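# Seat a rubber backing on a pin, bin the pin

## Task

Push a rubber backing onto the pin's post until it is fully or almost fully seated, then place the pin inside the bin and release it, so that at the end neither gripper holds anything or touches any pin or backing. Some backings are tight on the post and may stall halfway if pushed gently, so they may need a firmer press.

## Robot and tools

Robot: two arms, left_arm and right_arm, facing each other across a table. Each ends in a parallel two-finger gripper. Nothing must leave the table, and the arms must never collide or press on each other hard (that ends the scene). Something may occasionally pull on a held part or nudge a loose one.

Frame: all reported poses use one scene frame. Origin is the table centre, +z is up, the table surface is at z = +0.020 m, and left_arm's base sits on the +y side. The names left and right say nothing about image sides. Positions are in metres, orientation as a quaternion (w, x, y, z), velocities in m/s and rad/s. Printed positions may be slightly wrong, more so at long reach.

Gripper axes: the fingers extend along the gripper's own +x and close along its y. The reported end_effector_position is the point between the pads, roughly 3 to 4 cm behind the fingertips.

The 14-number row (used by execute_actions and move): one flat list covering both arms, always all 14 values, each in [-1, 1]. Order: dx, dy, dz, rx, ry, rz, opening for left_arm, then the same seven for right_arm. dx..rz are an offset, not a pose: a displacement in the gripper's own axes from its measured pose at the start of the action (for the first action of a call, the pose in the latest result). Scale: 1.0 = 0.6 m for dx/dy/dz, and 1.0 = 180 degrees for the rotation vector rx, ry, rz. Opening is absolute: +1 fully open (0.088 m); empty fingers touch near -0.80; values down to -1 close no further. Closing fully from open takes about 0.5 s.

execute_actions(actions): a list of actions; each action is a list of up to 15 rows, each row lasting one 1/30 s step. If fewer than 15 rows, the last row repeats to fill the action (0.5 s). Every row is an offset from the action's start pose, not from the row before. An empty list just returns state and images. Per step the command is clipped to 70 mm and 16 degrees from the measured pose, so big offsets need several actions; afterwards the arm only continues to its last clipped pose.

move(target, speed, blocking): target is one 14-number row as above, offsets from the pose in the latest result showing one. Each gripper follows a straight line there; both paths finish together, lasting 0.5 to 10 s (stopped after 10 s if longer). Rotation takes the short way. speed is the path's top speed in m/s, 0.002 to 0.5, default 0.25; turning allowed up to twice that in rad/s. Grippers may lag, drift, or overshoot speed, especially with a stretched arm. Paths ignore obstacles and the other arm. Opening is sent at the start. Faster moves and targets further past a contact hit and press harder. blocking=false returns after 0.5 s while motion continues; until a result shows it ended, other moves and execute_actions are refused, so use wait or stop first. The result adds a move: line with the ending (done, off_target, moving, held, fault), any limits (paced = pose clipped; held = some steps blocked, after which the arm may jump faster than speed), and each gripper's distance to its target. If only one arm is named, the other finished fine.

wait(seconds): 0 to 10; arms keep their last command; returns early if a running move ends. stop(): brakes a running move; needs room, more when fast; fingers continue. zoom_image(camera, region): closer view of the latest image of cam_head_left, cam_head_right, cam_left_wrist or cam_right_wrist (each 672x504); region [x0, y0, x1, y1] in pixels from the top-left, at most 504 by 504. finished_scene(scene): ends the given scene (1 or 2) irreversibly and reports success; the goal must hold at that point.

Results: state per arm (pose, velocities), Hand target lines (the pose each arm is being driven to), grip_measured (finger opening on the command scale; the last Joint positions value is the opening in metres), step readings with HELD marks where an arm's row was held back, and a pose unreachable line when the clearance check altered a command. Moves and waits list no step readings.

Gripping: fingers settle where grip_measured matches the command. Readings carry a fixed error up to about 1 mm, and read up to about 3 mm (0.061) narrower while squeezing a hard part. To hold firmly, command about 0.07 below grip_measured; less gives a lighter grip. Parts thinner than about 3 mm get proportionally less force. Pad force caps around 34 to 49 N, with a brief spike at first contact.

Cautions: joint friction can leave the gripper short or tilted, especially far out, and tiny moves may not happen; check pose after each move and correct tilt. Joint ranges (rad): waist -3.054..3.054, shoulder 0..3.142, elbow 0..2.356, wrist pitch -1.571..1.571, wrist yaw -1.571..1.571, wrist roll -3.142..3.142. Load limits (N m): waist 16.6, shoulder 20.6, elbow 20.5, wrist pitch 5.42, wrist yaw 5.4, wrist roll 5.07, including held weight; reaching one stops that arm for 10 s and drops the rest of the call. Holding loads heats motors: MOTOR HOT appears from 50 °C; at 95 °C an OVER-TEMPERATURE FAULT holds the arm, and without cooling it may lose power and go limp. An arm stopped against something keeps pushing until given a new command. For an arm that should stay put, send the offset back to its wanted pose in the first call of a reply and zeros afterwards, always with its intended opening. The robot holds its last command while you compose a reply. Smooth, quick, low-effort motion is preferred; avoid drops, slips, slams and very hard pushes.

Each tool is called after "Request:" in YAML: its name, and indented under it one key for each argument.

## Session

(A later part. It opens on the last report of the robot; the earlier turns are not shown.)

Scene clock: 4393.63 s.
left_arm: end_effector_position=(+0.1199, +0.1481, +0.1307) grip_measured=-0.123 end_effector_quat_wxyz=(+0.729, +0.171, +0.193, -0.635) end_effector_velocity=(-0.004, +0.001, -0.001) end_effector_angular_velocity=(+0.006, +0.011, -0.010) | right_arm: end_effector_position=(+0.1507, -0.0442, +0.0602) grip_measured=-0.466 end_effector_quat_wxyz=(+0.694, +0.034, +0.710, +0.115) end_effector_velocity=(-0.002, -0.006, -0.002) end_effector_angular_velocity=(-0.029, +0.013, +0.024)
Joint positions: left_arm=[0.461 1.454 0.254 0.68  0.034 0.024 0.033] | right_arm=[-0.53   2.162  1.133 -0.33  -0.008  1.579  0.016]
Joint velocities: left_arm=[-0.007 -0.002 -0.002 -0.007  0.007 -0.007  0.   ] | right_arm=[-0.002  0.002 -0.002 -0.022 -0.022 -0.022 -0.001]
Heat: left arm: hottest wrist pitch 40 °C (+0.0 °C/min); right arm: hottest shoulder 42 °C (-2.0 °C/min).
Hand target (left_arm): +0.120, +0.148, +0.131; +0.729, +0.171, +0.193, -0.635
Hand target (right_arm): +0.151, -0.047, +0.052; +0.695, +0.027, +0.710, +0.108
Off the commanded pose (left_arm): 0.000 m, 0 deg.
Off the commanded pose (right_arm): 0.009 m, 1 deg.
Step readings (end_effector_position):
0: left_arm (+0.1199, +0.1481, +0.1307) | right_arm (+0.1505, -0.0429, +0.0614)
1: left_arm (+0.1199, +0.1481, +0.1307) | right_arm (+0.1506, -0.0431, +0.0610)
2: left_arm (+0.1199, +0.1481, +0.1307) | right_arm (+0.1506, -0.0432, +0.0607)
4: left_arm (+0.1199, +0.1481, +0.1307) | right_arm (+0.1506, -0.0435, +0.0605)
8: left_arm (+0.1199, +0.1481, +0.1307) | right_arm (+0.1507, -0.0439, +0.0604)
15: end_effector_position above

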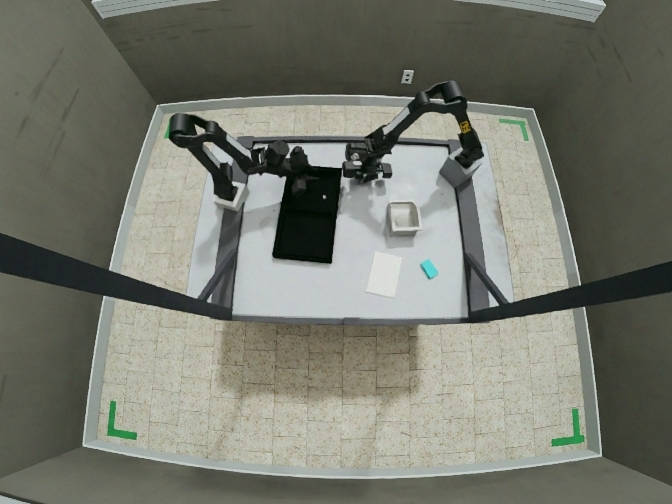

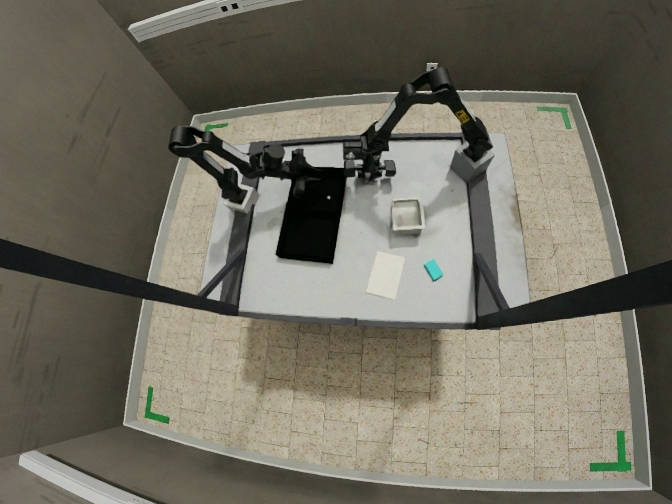

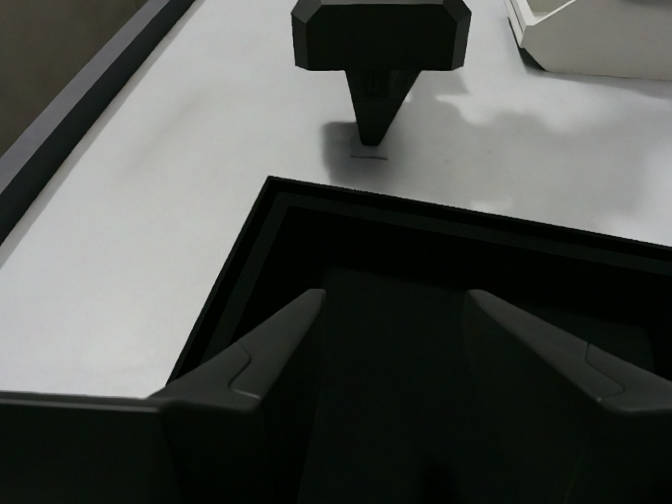

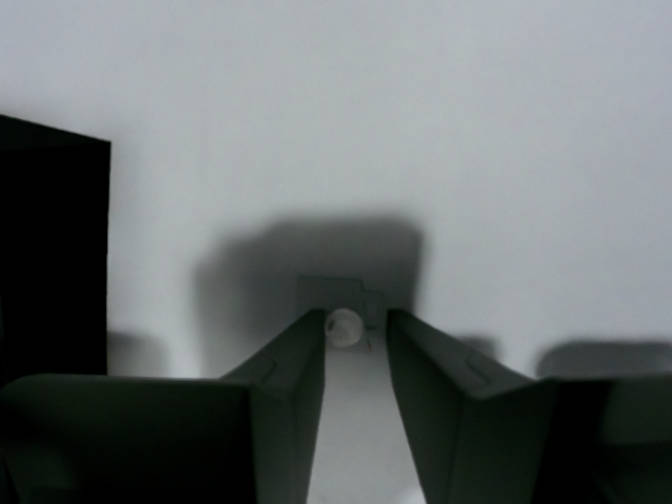

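Request:
execute_actions:
  actions:
    - [[0,0,0,0,0,0,-0.12, 0.0147,-0.0106,0,0,0,-0.0086,-0.475],[0,0,0,0,0,0,-0.12, 0.0147,-0.0106,0,0,0,-0.0086,-0.48],[0,0,0,0,0,0,-0.12, 0.0147,-0.0106,0,0,0,-0.0086,-0.485],[0,0,0,0,0,0,-0.12, 0.0147,-0.0106,0,0,0,-0.0086,-0.49],[0,0,0,0,0,0,-0.12, 0.0147,-0.0106,0,0,0,-0.0086,-0.495],[0,0,0,0,0,0,-0.12, 0.0147,-0.0106,0,0,0,-0.0086,-0.50],[0,0,0,0,0,0,-0.12, 0.0147,-0.0106,0,0,0,-0.0086,-0.505]]

Request:
zoom_image:
  camera: "cam_right_wrist"
  region: [290, 268, 410, 365]

Scene clock: 4405.00 s.
left_arm: end_effector_position=(+0.1199, +0.1481, +0.1307) grip_measured=-0.123 end_effector_quat_wxyz=(+0.729, +0.171, +0.193, -0.635) end_effector_velocity=(-0.002, -0.000, +0.000) end_effector_angular_velocity=(-0.003, +0.035, +0.009) | right_arm: end_effector_position=(+0.1508, -0.0449, +0.0598) grip_measured=-0.500 end_effector_quat_wxyz=(+0.694, +0.033, +0.710, +0.114) end_effector_velocity=(-0.000, -0.000, +0.001) end_effector_angular_velocity=(-0.004, +0.008, -0.008)
Joint positions: left_arm=[0.461 1.454 0.254 0.68  0.034 0.024 0.033] | right_arm=[-0.53   2.163  1.133 -0.332 -0.008  1.579  0.014]
Joint velocities: left_arm=[-0.002 -0.002  0.002 -0.007  0.007 -0.037 -0.   ] | right_arm=[-0.002 -0.002  0.002 -0.007 -0.007  0.007 -0.   ]
Heat: left arm: hottest wrist pitch 40 °C (+0.0 °C/min); right arm: hottest shoulder 41 °C (-4.0 °C/min).
Hand target (left_arm): +0.120, +0.148, +0.131; +0.729, +0.171, +0.193, -0.635
Hand target (right_arm): +0.151, -0.049, +0.050; +0.696, +0.024, +0.710, +0.105
Off the commanded pose (left_arm): 0.000 m, 0 deg.
Off the commanded pose (right_arm): 0.010 m, 1 deg.
Step readings (end_effector_position):
0: left_arm (+0.1199, +0.1481, +0.1307) | right_arm (+0.1507, -0.0442, +0.0602)
1: left_arm (+0.1199, +0.1481, +0.1307) | right_arm (+0.1507, -0.0444, +0.0600)
2: left_arm (+0.1199, +0.1481, +0.1307) | right_arm (+0.1507, -0.0445, +0.0600)
4: left_arm (+0.1199, +0.1481, +0.1307) | right_arm (+0.1508, -0.0447, +0.0599)
8: left_arm (+0.1199, +0.1481, +0.1307) | right_arm (+0.1508, -0.0449, +0.0598)
15: end_effector_position above

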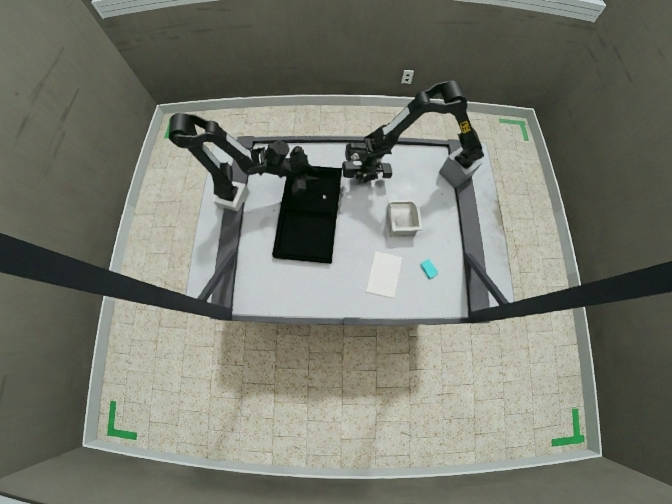

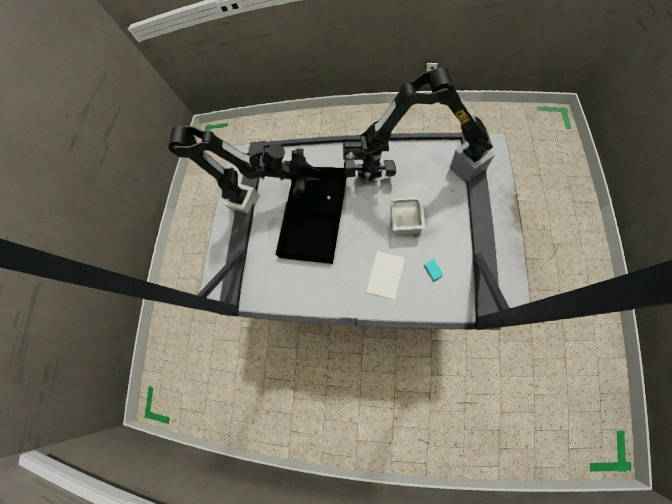

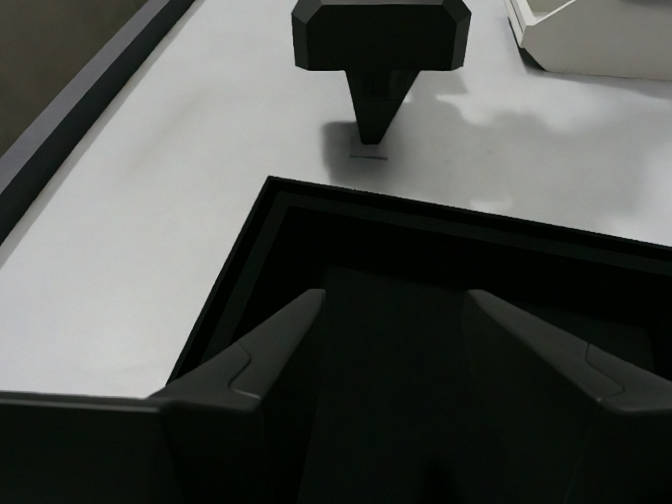

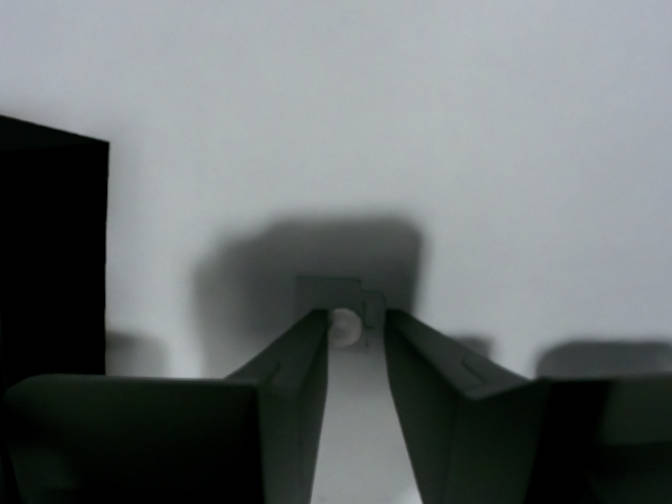

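Region (290, 268, 410, 365) of cam_right_wrist's 672x504 image, scaled by 4.200, with more detail than that image has; it fills the top 407 rows of this view, and the rest is white.

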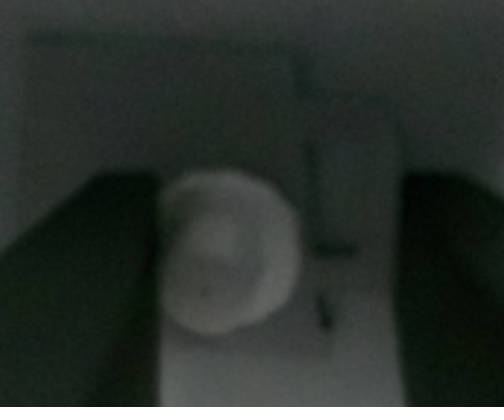

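Request:
execute_actions:
  actions:
    - [[0,0,0,0,0,0,-0.12, 0,0,0,0,0,0,-0.42]]
    - [[0,0,0,0,0,0,-0.12, -0.008,0.002,0,0,0,0,-0.42],[0,0,0,0,0,0,-0.12, -0.016,0.004,0,0,0,0,-0.42],[0,0,0,0,0,0,-0.12, -0.024,0.006,0,0,0,0,-0.42],[0,0,0,0,0,0,-0.12, -0.032,0.008,0,0,0,0,-0.42],[0,0,0,0,0,0,-0.12, -0.038,0.009,0,0,0,0,-0.42]]

Scene clock: 4526.00 s.
left_arm: end_effector_position=(+0.1199, +0.1481, +0.1307) grip_measured=-0.123 end_effector_quat_wxyz=(+0.729, +0.171, +0.193, -0.635) end_effector_velocity=(+0.000, -0.000, +0.000) end_effector_angular_velocity=(+0.002, +0.003, +0.008) | right_arm: end_effector_position=(+0.1508, -0.0448, +0.0811) grip_measured=-0.422 end_effector_quat_wxyz=(+0.694, +0.032, +0.710, +0.113) end_effector_velocity=(+0.003, -0.006, -0.000) end_effector_angular_velocity=(-0.032, -0.001, +0.016)
Joint positions: left_arm=[0.461 1.454 0.254 0.68  0.034 0.024 0.033] | right_arm=[-0.53   2.107  1.151 -0.407 -0.008  1.579  0.018]
Joint velocities: left_arm=[-0.002 -0.002  0.002 -0.007 -0.007 -0.007  0.   ] | right_arm=[-0.007 -0.002  0.002 -0.037 -0.007 -0.022 -0.   ]
Heat: left arm: hottest wrist pitch 39 °C (-1.0 °C/min); right arm: hottest shoulder 36 °C (-1.0 °C/min).
Hand target (left_arm): +0.120, +0.148, +0.131; +0.729, +0.171, +0.193, -0.635
Hand target (right_arm): +0.151, -0.043, +0.084; +0.694, +0.035, +0.710, +0.115
Off the commanded pose (left_arm): 0.000 m, 0 deg.
Off the commanded pose (right_arm): 0.004 m, 0 deg.
Step readings (end_effector_position; steps 1 to 15: 1st action; 16 to 30: 2nd action):
0: left_arm (+0.1199, +0.1481, +0.1307) | right_arm (+0.1508, -0.0449, +0.0598)
1: left_arm (+0.1199, +0.1481, +0.1307) | right_arm (+0.1508, -0.0448, +0.0600)
2: left_arm (+0.1199, +0.1481, +0.1307) | right_arm (+0.1507, -0.0445, +0.0601)
4: left_arm (+0.1199, +0.1481, +0.1307) | right_arm (+0.1507, -0.0440, +0.0604)
8: left_arm (+0.1199, +0.1481, +0.1307) | right_arm (+0.1506, -0.0436, +0.0607)
15: left_arm (+0.1199, +0.1481, +0.1307) | right_arm (+0.1506, -0.0435, +0.0608)
16: left_arm (+0.1199, +0.1481, +0.1307) | right_arm (+0.1506, -0.0430, +0.0615)
17: left_arm (+0.1199, +0.1481, +0.1307) | right_arm (+0.1506, -0.0436, +0.0624)
19: left_arm (+0.1199, +0.1481, +0.1307) | right_arm (+0.1511, -0.0472, +0.0650)
23: left_arm (+0.1199, +0.1481, +0.1307) | right_arm (+0.1510, -0.0469, +0.0756)
30: end_effector_position above

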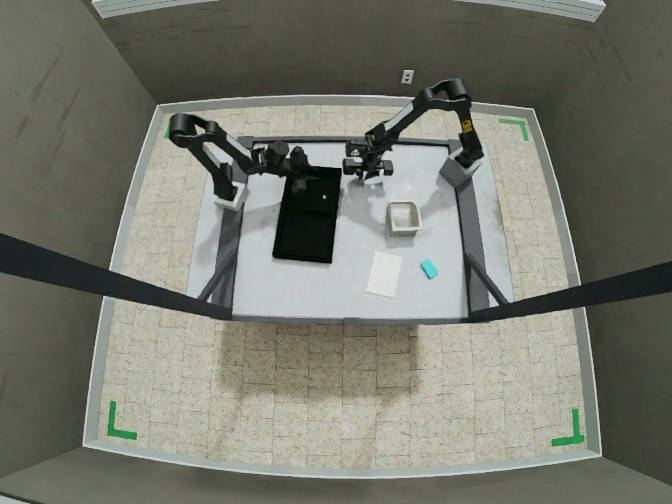

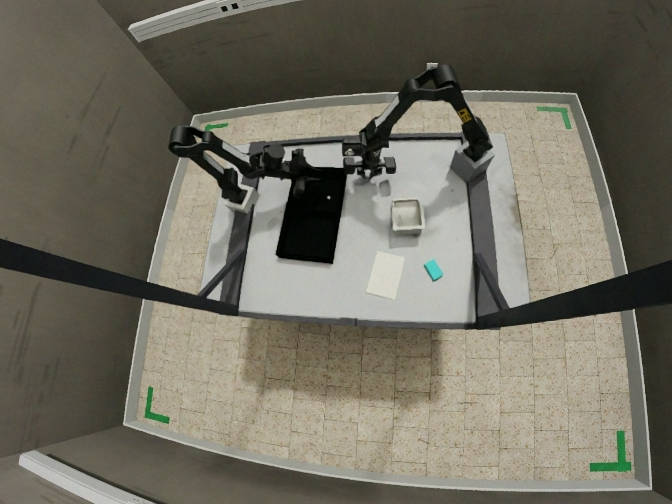

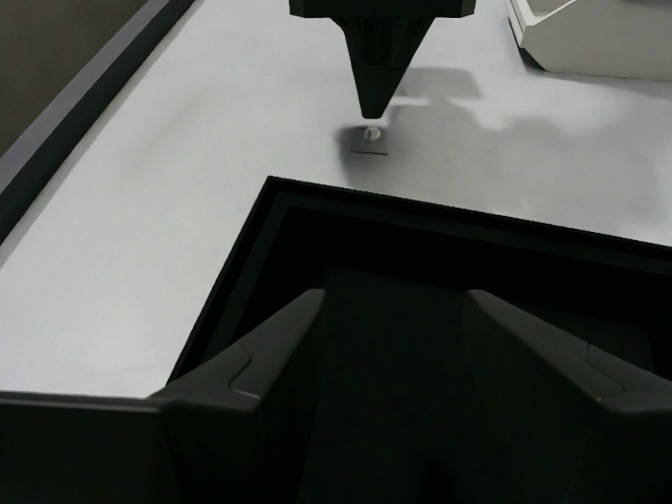

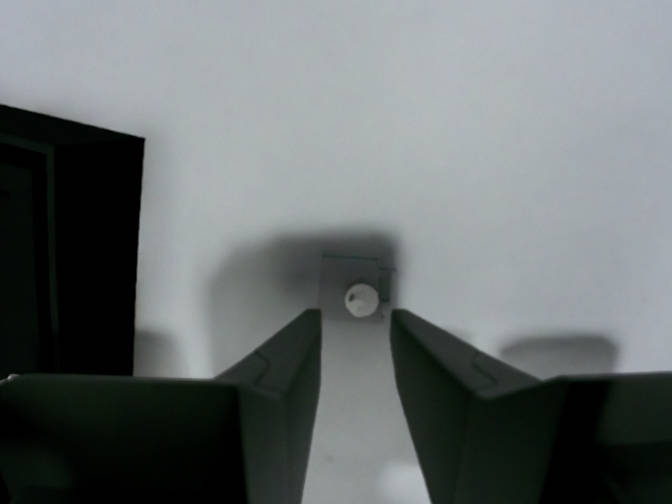

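Request:
move:
  target: [0,0,0,0,0,0,-0.12, 0,0.015,0,-0.3426,0.0324,-0.061,-0.58]
  speed: 0.4

Scene clock: 4551.97 s.
left_arm: end_effector_position=(+0.1199, +0.1481, +0.1307) grip_measured=-0.123 end_effector_quat_wxyz=(+0.729, +0.171, +0.193, -0.635) end_effector_velocity=(-0.002, -0.002, +0.004) end_effector_angular_velocity=(-0.018, +0.007, -0.005) | right_arm: end_effector_position=(+0.1501, -0.0355, +0.0875) grip_measured=-0.578 end_effector_quat_wxyz=(+0.587, -0.392, +0.584, +0.400) end_effector_velocity=(+0.002, -0.000, +0.001) end_effector_angular_velocity=(-0.003, +0.007, +0.000)
Joint positions: left_arm=[0.461 1.454 0.254 0.68  0.034 0.024 0.033] | right_arm=[-0.529  2.239  1.435 -0.755 -0.002  0.506  0.011]
Joint velocities: left_arm=[-0.002 -0.007  0.002  0.007  0.007 -0.007 -0.   ] | right_arm=[-0.007 -0.002  0.002 -0.007 -0.007 -0.007 -0.   ]
Heat: left arm: hottest wrist pitch 39 °C (-1.0 °C/min); right arm: hottest shoulder 41 °C (+5.0 °C/min).
Hand target (left_arm): +0.120, +0.148, +0.131; +0.729, +0.171, +0.193, -0.635
Hand target (right_arm): +0.150, -0.036, +0.084; +0.585, -0.398, +0.584, +0.398
Off the commanded pose (left_arm): 0.000 m, 0 deg.
Off the commanded pose (right_arm): 0.005 m, 1 deg.
move: done

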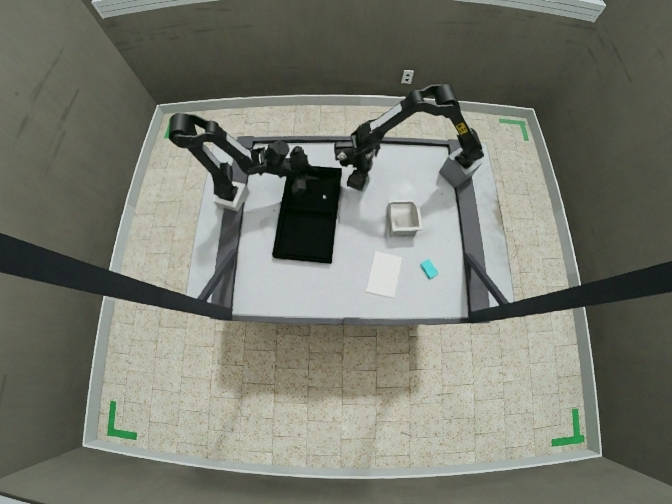

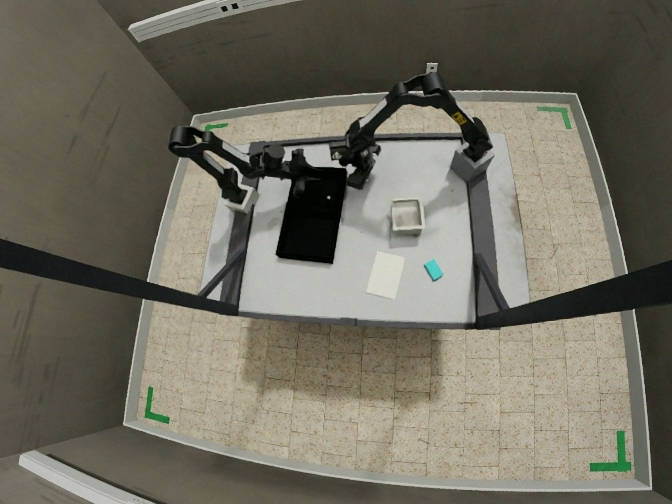

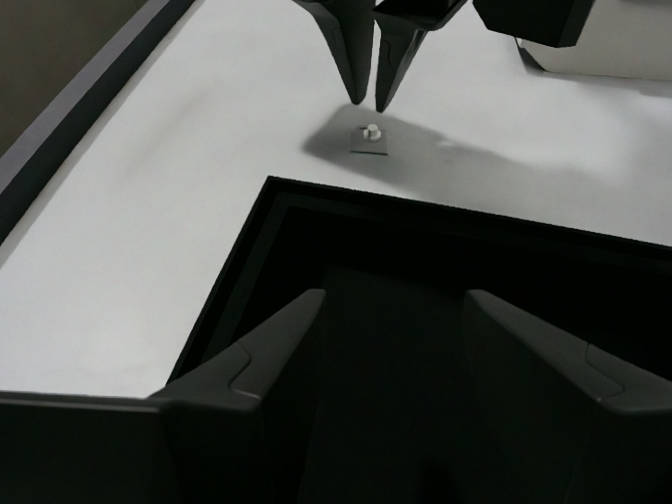

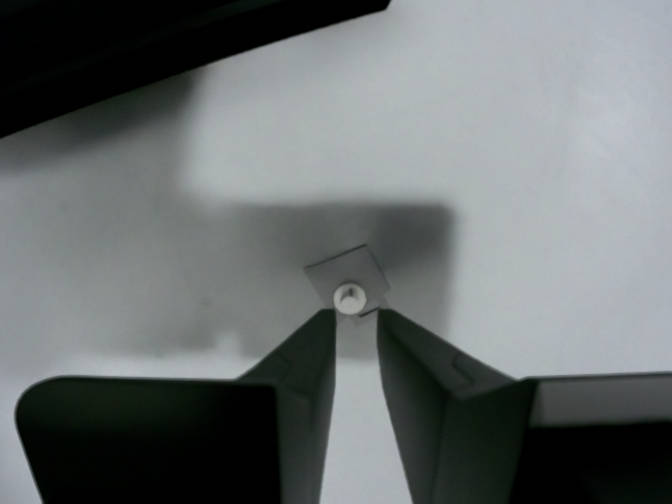

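Request:
move:
  target: [0,0,0,0,0,0,-0.12, 0.048,-0.0025,-0.0083,0,0.0073,-0.004,-0.58]
  speed: 0.03

Request:
zoom_image:
  camera: "cam_right_wrist"
  region: [296, 268, 416, 365]

Scene clock: 4563.23 s.
left_arm: end_effector_position=(+0.1199, +0.1481, +0.1307) grip_measured=-0.123 end_effector_quat_wxyz=(+0.729, +0.171, +0.193, -0.635) end_effector_velocity=(+0.004, +0.002, -0.002) end_effector_angular_velocity=(+0.010, -0.010, +0.033) | right_arm: end_effector_position=(+0.1499, -0.0355, +0.0656) grip_measured=-0.578 end_effector_quat_wxyz=(+0.586, -0.394, +0.586, +0.398) end_effector_velocity=(-0.000, +0.000, -0.001) end_effector_angular_velocity=(+0.002, +0.008, +0.005)
Joint positions: left_arm=[0.461 1.454 0.254 0.68  0.034 0.024 0.033] | right_arm=[-0.529  2.291  1.425 -0.7   -0.002  0.506  0.011]
Joint velocities: left_arm=[-0.002 -0.002 -0.002 -0.007 -0.037 -0.007  0.   ] | right_arm=[-0.002  0.002 -0.002  0.007 -0.007 -0.007 -0.001]
Heat: left arm: hottest wrist pitch 39 °C (-1.0 °C/min); right arm: hottest shoulder 42 °C (+6.1 °C/min).
Hand target (left_arm): +0.120, +0.148, +0.131; +0.729, +0.171, +0.193, -0.635
Hand target (right_arm): +0.150, -0.040, +0.059; +0.583, -0.400, +0.589, +0.392
Off the commanded pose (left_arm): 0.000 m, 0 deg.
Off the commanded pose (right_arm): 0.009 m, 1 deg.
move: off_target (right_arm)

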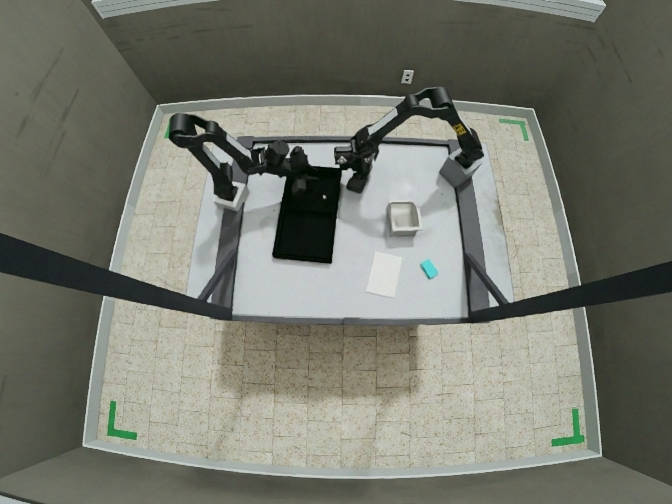

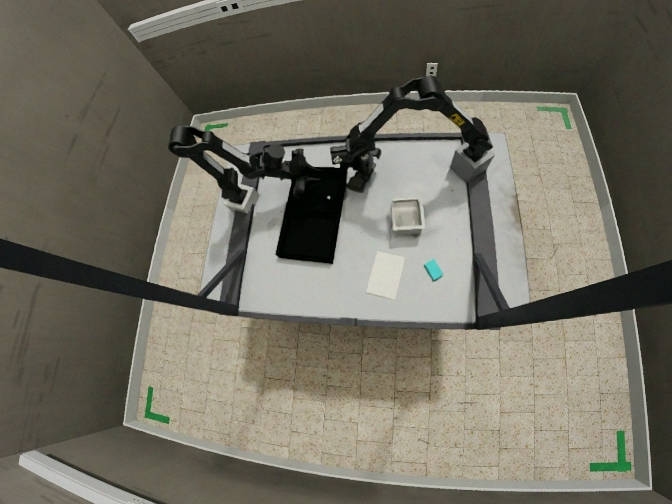

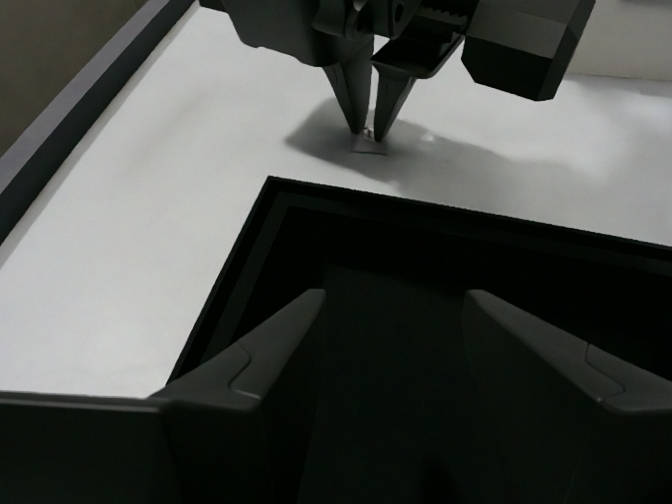

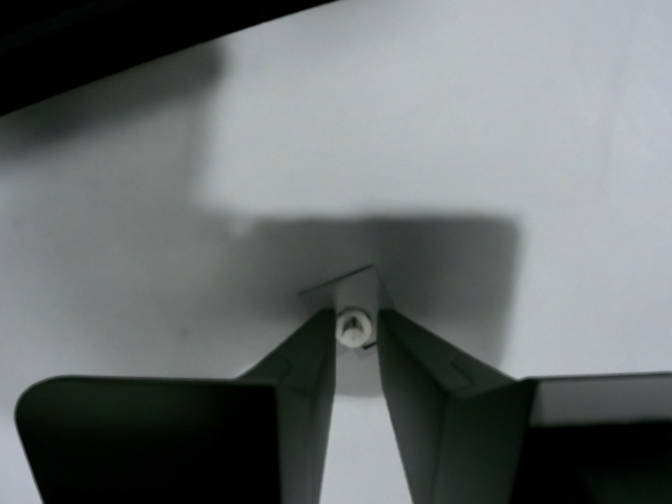

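Region (296, 268, 416, 365) of cam_right_wrist's 672x504 image, scaled by 4.200, with more detail than that image has; it fills the top 407 rows of this view, and the rest is white.

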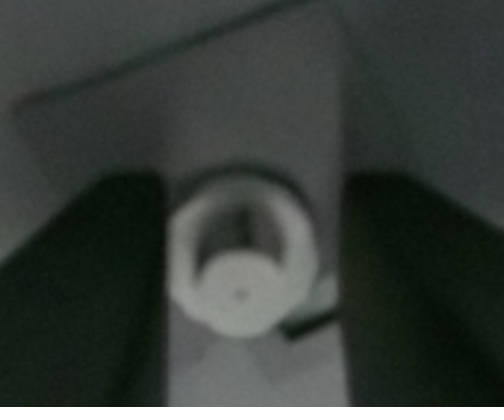

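Request:
execute_actions:
  actions:
    - [[0,0,0,0,0,0,-0.12, 0.011,-0.0025,-0.0045,0,0.005,-0.0028,-0.655],[0,0,0,0,0,0,-0.12, 0.011,-0.0025,-0.0045,0,0.005,-0.0028,-0.655],[0,0,0,0,0,0,-0.12, 0.011,-0.0025,-0.0045,0,0.005,-0.0028,-0.655],[0,0,0,0,0,0,-0.12, 0.012,-0.0027,-0.005,0,0.0055,-0.003,-0.655],[0,0,0,0,0,0,-0.12, 0.013,-0.0029,-0.0053,0,0.006,-0.0033,-0.655],[0,0,0,0,0,0,-0.12, 0.014,-0.0031,-0.0057,0,0.0065,-0.0036,-0.655],[0,0,0,0,0,0,-0.12, 0.015,-0.0033,-0.006,0,0.007,-0.0039,-0.655]]
    - [[0,0,0,0,0,0,-0.12, 0,0,0,0,0,0,-0.70],[0,0,0,0,0,0,-0.12, 0,0,0,0,0,0,-0.70],[0,0,0,0,0,0,-0.12, 0,0,0,0,0,0,-0.72],[0,0,0,0,0,0,-0.12, 0,0,0,0,0,0,-0.74],[0,0,0,0,0,0,-0.12, 0,0,0,0,0,0,-0.765]]

Scene clock: 4589.20 s.
left_arm: end_effector_position=(+0.1199, +0.1481, +0.1307) grip_measured=-0.123 end_effector_quat_wxyz=(+0.729, +0.171, +0.193, -0.635) end_effector_velocity=(-0.002, +0.001, -0.001) end_effector_angular_velocity=(+0.006, +0.011, -0.005) | right_arm: end_effector_position=(+0.1500, -0.0360, +0.0643) grip_measured=-0.752 end_effector_quat_wxyz=(+0.585, -0.395, +0.586, +0.397) end_effector_velocity=(-0.002, -0.002, +0.000) end_effector_angular_velocity=(-0.008, +0.006, +0.024)
Joint positions: left_arm=[0.461 1.454 0.254 0.68  0.034 0.024 0.033] | right_arm=[-0.529  2.295  1.425 -0.7   -0.002  0.506  0.002]
Joint velocities: left_arm=[-0.002 -0.002 -0.002 -0.007  0.007 -0.007  0.   ] | right_arm=[ 0.002 -0.002 -0.002 -0.007 -0.007 -0.022 -0.001]
Heat: left arm: hottest wrist pitch 39 °C (+0.0 °C/min); right arm: hottest shoulder 43 °C (+6.1 °C/min).
Hand target (left_arm): +0.120, +0.148, +0.131; +0.729, +0.171, +0.193, -0.635
Hand target (right_arm): +0.150, -0.036, +0.064; +0.585, -0.396, +0.586, +0.397
Off the commanded pose (left_arm): 0.000 m, 0 deg.
Off the commanded pose (right_arm): 0.000 m, 0 deg.
Step readings (end_effector_position; steps 1 to 15: 1st action; 16 to 30: 2nd action):
0: left_arm (+0.1199, +0.1481, +0.1307) | right_arm (+0.1500, -0.0355, +0.0655)
1: left_arm (+0.1199, +0.1481, +0.1307) | right_arm (+0.1500, -0.0356, +0.0654)
2: left_arm (+0.1199, +0.1481, +0.1307) | right_arm (+0.1500, -0.0357, +0.0652)
4: left_arm (+0.1199, +0.1481, +0.1307) | right_arm (+0.1500, -0.0359, +0.0648)
8: left_arm (+0.1199, +0.1481, +0.1307) | right_arm (+0.1500, -0.0361, +0.0642)
15: left_arm (+0.1199, +0.1481, +0.1307) | right_arm (+0.1500, -0.0362, +0.0641)
16: left_arm (+0.1199, +0.1481, +0.1307) | right_arm (+0.1500, -0.0362, +0.0641)
17: left_arm (+0.1199, +0.1481, +0.1307) | right_arm (+0.1500, -0.0362, +0.0641)
19: left_arm (+0.1199, +0.1481, +0.1307) | right_arm (+0.1500, -0.0362, +0.0641)
23: left_arm (+0.1199, +0.1481, +0.1307) | right_arm (+0.1500, -0.0361, +0.0642)
30: end_effector_position above

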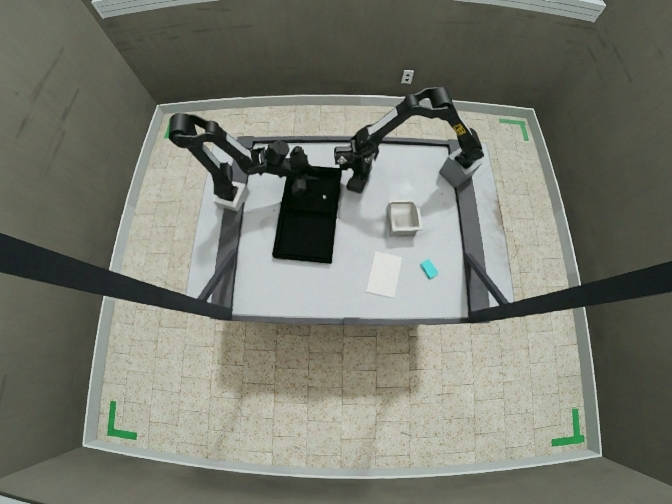

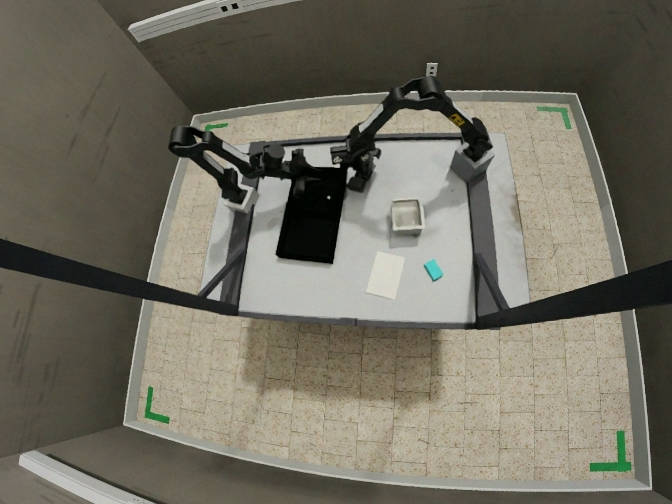

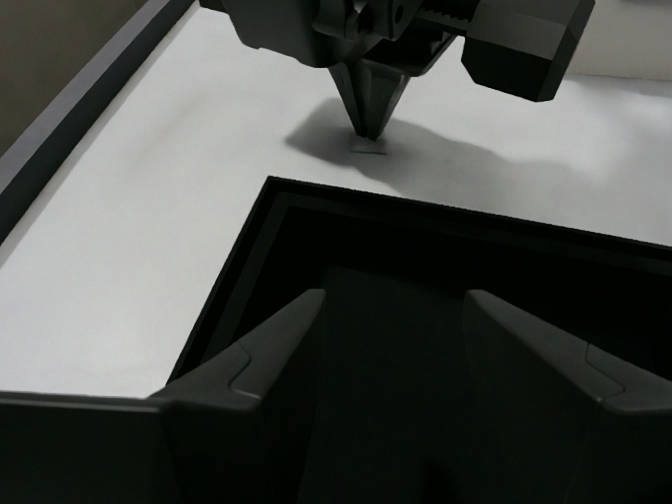

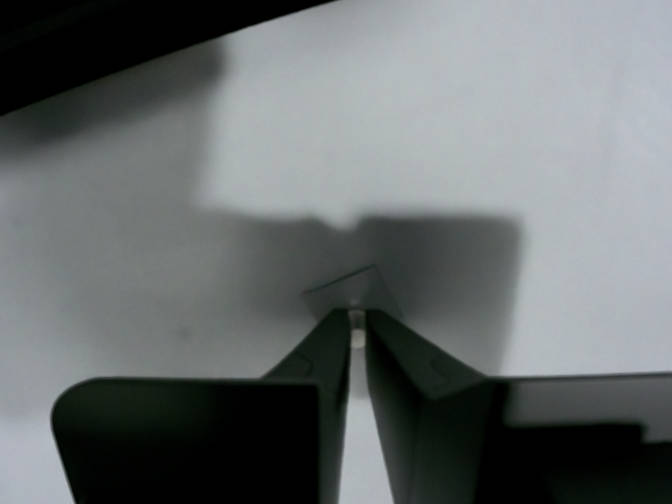

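Request:
move:
  target: [0,0,0,0,0,0,-0.12, -0.025,0,0,0,0,0,-0.765]
  speed: 0.03

Request:
move:
  target: [0,0,0,0,0,0,-0.12, 0,0,0,-0.6,0,0,-0.765]
  speed: 0.5

Scene clock: 4621.83 s.
left_arm: end_effector_position=(+0.1199, +0.1481, +0.1307) grip_measured=-0.123 end_effector_quat_wxyz=(+0.729, +0.171, +0.193, -0.635) end_effector_velocity=(-0.000, +0.003, -0.004) end_effector_angular_velocity=(+0.020, +0.019, +0.015) | right_arm: end_effector_position=(+0.1504, -0.0388, +0.0749) grip_measured=-0.753 end_effector_quat_wxyz=(+0.584, -0.399, +0.588, +0.393) end_effector_velocity=(+0.000, -0.001, +0.002) end_effector_angular_velocity=(-0.003, +0.007, +0.005)
Joint positions: left_arm=[0.461 1.454 0.254 0.68  0.034 0.024 0.033] | right_arm=[-0.529  2.27   1.431 -0.741 -0.002  0.506  0.002]
Joint velocities: left_arm=[-0.002 -0.002 -0.002 -0.022 -0.007 -0.022  0.   ] | right_arm=[-0.002 -0.007 -0.002 -0.007 -0.007 -0.007 -0.   ]
Heat: left arm: hottest wrist pitch 39 °C (+0.0 °C/min); right arm: hottest shoulder 47 °C (+5.0 °C/min).
Hand target (left_arm): +0.120, +0.148, +0.131; +0.729, +0.171, +0.193, -0.635
Hand target (right_arm): +0.150, -0.036, +0.079; +0.585, -0.395, +0.586, +0.397
Off the commanded pose (left_arm): 0.000 m, 0 deg.
Off the commanded pose (right_arm): 0.005 m, 1 deg.
move: done

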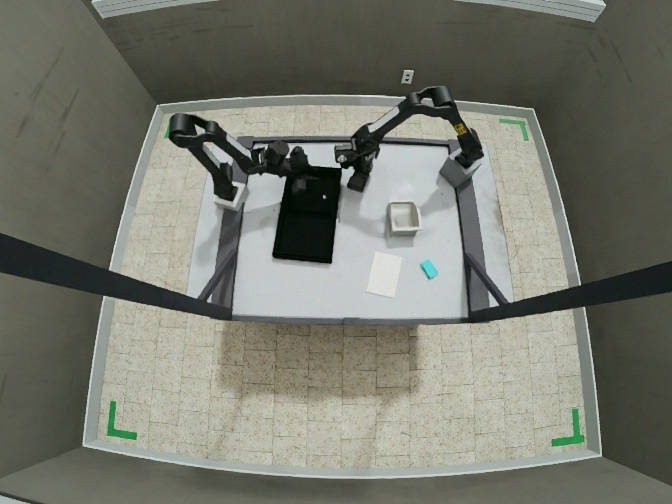

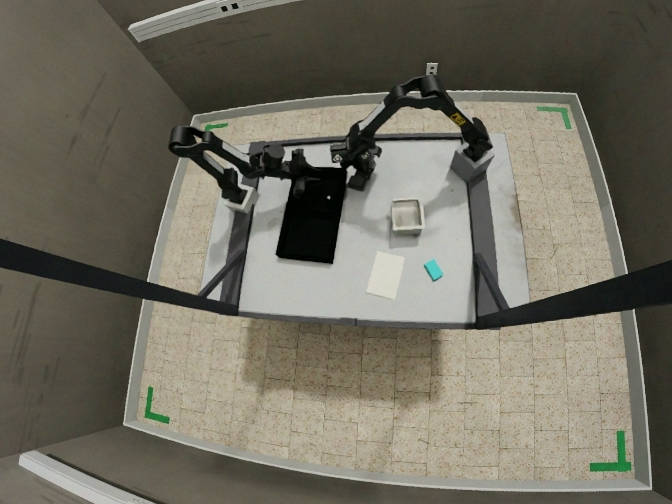

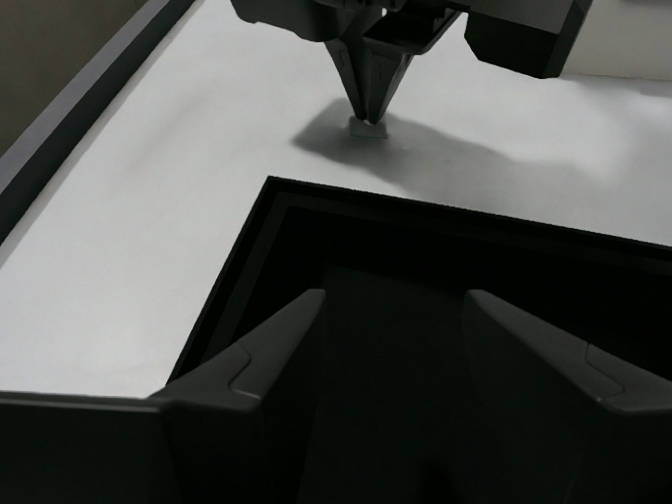

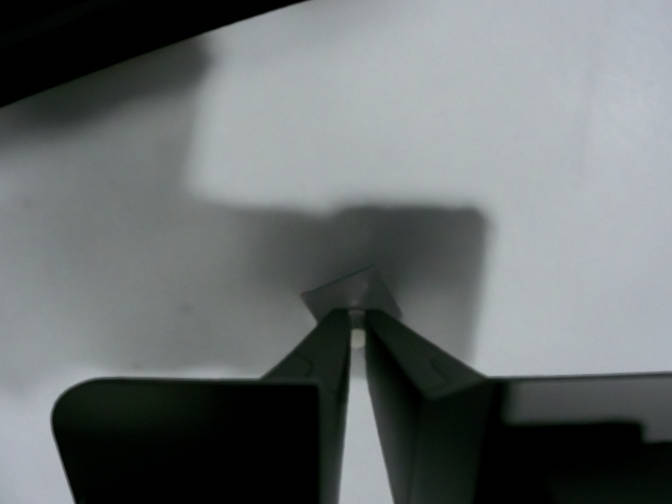

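Scene clock: 4624.27 s.
left_arm: end_effector_position=(+0.1199, +0.1481, +0.1307) grip_measured=-0.123 end_effector_quat_wxyz=(+0.729, +0.171, +0.193, -0.635) end_effector_velocity=(+0.000, +0.001, -0.001) end_effector_angular_velocity=(+0.007, +0.004, +0.008) | right_arm: end_effector_position=(+0.1504, -0.0388, +0.0749) grip_measured=-0.753 end_effector_quat_wxyz=(+0.022, -0.706, +0.029, +0.707) end_effector_velocity=(+0.003, -0.005, +0.000) end_effector_angular_velocity=(-0.021, -0.010, +0.020)
Joint positions: left_arm=[0.461 1.454 0.254 0.68  0.034 0.024 0.033] | right_arm=[-0.529  2.27   1.431 -0.741 -0.002 -1.375  0.002]
Joint velocities: left_arm=[-0.002 -0.002 -0.002 -0.007 -0.007 -0.007 -0.   ] | right_arm=[-0.002 -0.002 -0.002 -0.022  0.007 -0.022  0.   ]
Heat: left arm: hottest wrist pitch 39 °C (+0.0 °C/min); right arm: hottest shoulder 47 °C (+5.0 °C/min).
Hand target (left_arm): +0.120, +0.148, +0.131; +0.729, +0.171, +0.193, -0.635
Hand target (right_arm): +0.150, -0.039, +0.075; -0.020, +0.707, -0.027, -0.707
Off the commanded pose (left_arm): 0.000 m, 0 deg.
Off the commanded pose (right_arm): 0.000 m, 0 deg.
move: done

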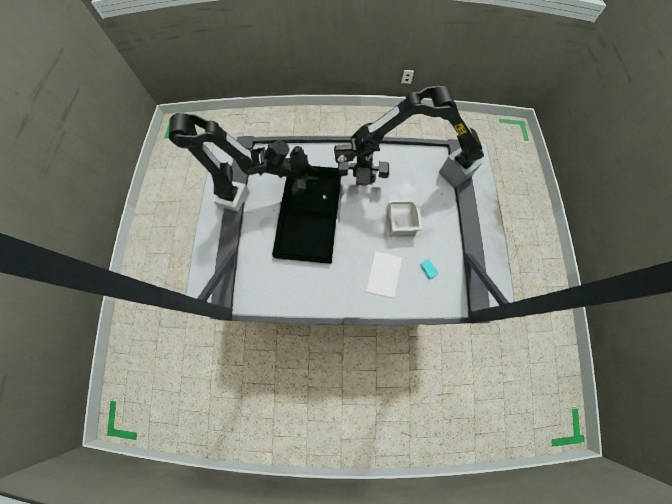

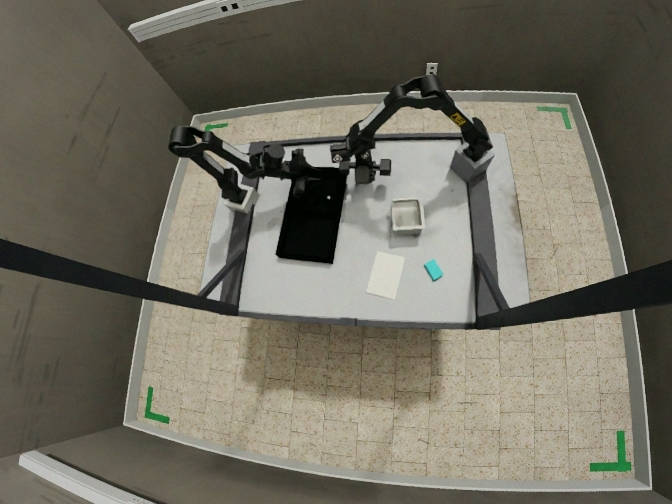

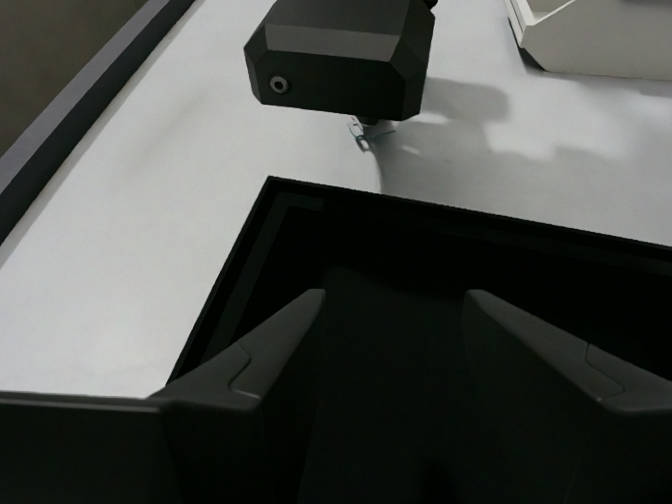

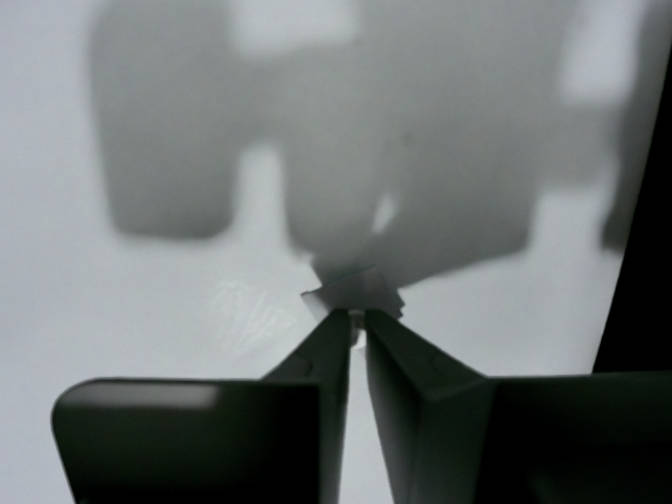

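Request:
execute_actions:
  actions: []

Scene clock: 4648.40 s.
left_arm: end_effector_position=(+0.1199, +0.1481, +0.1307) grip_measured=-0.123 end_effector_quat_wxyz=(+0.729, +0.171, +0.193, -0.635) end_effector_velocity=(+0.002, +0.000, +0.001) end_effector_angular_velocity=(-0.007, +0.001, +0.012) | right_arm: end_effector_position=(+0.1504, -0.0388, +0.0749) grip_measured=-0.753 end_effector_quat_wxyz=(+0.021, -0.707, +0.028, +0.707) end_effector_velocity=(+0.000, -0.002, +0.000) end_effector_angular_velocity=(-0.008, +0.006, -0.010)
Joint positions: left_arm=[0.461 1.454 0.254 0.68  0.034 0.024 0.033] | right_arm=[-0.529  2.27   1.431 -0.741 -0.002 -1.377  0.002]
Joint velocities: left_arm=[ 0.002 -0.002 -0.002  0.007 -0.007 -0.007 -0.   ] | right_arm=[-0.002 -0.002 -0.002 -0.007 -0.007  0.007  0.   ]
Heat: left arm: hottest wrist pitch 39 °C (+0.0 °C/min); right arm: hottest shoulder 49 °C (+6.1 °C/min).
Hand target (left_arm): +0.120, +0.148, +0.131; +0.729, +0.171, +0.193, -0.635
Hand target (right_arm): +0.150, -0.039, +0.075; -0.020, +0.707, -0.027, -0.707
Off the commanded pose (left_arm): 0.000 m, 0 deg.
Off the commanded pose (right_arm): 0.000 m, 0 deg.

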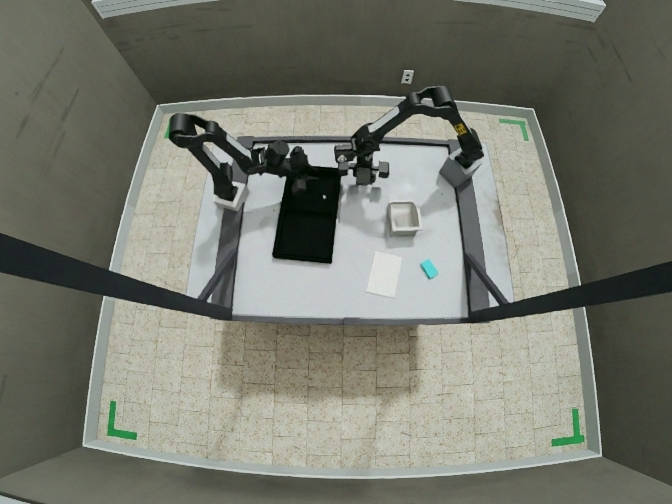

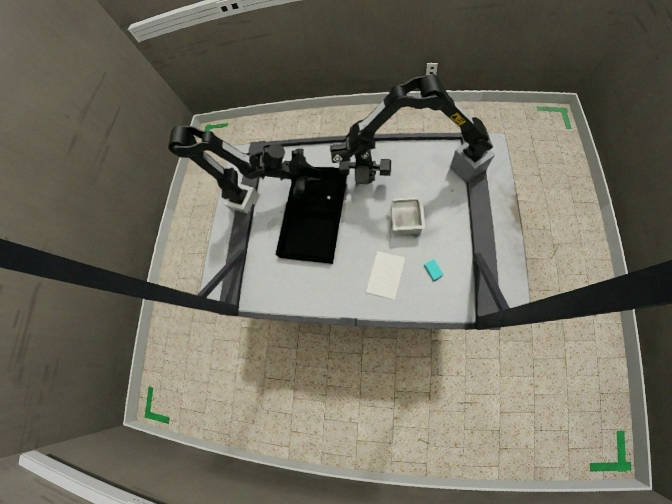

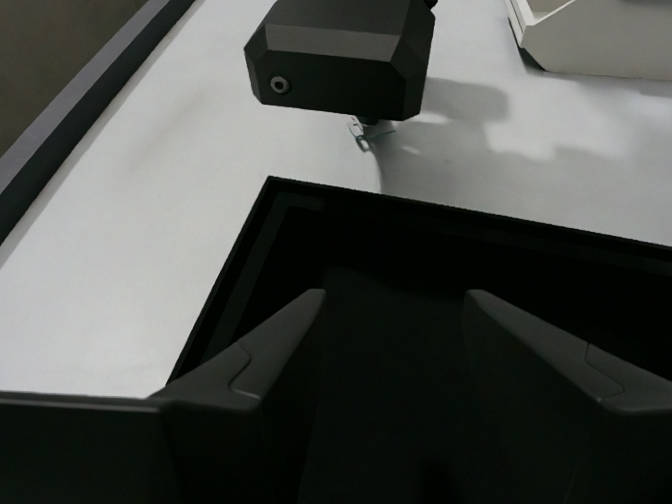

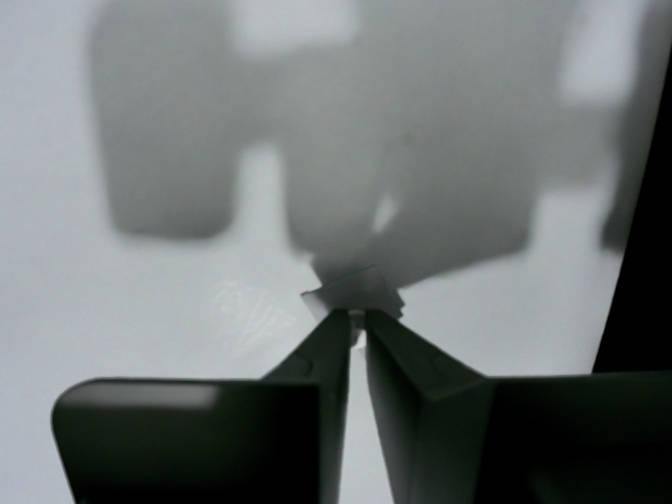

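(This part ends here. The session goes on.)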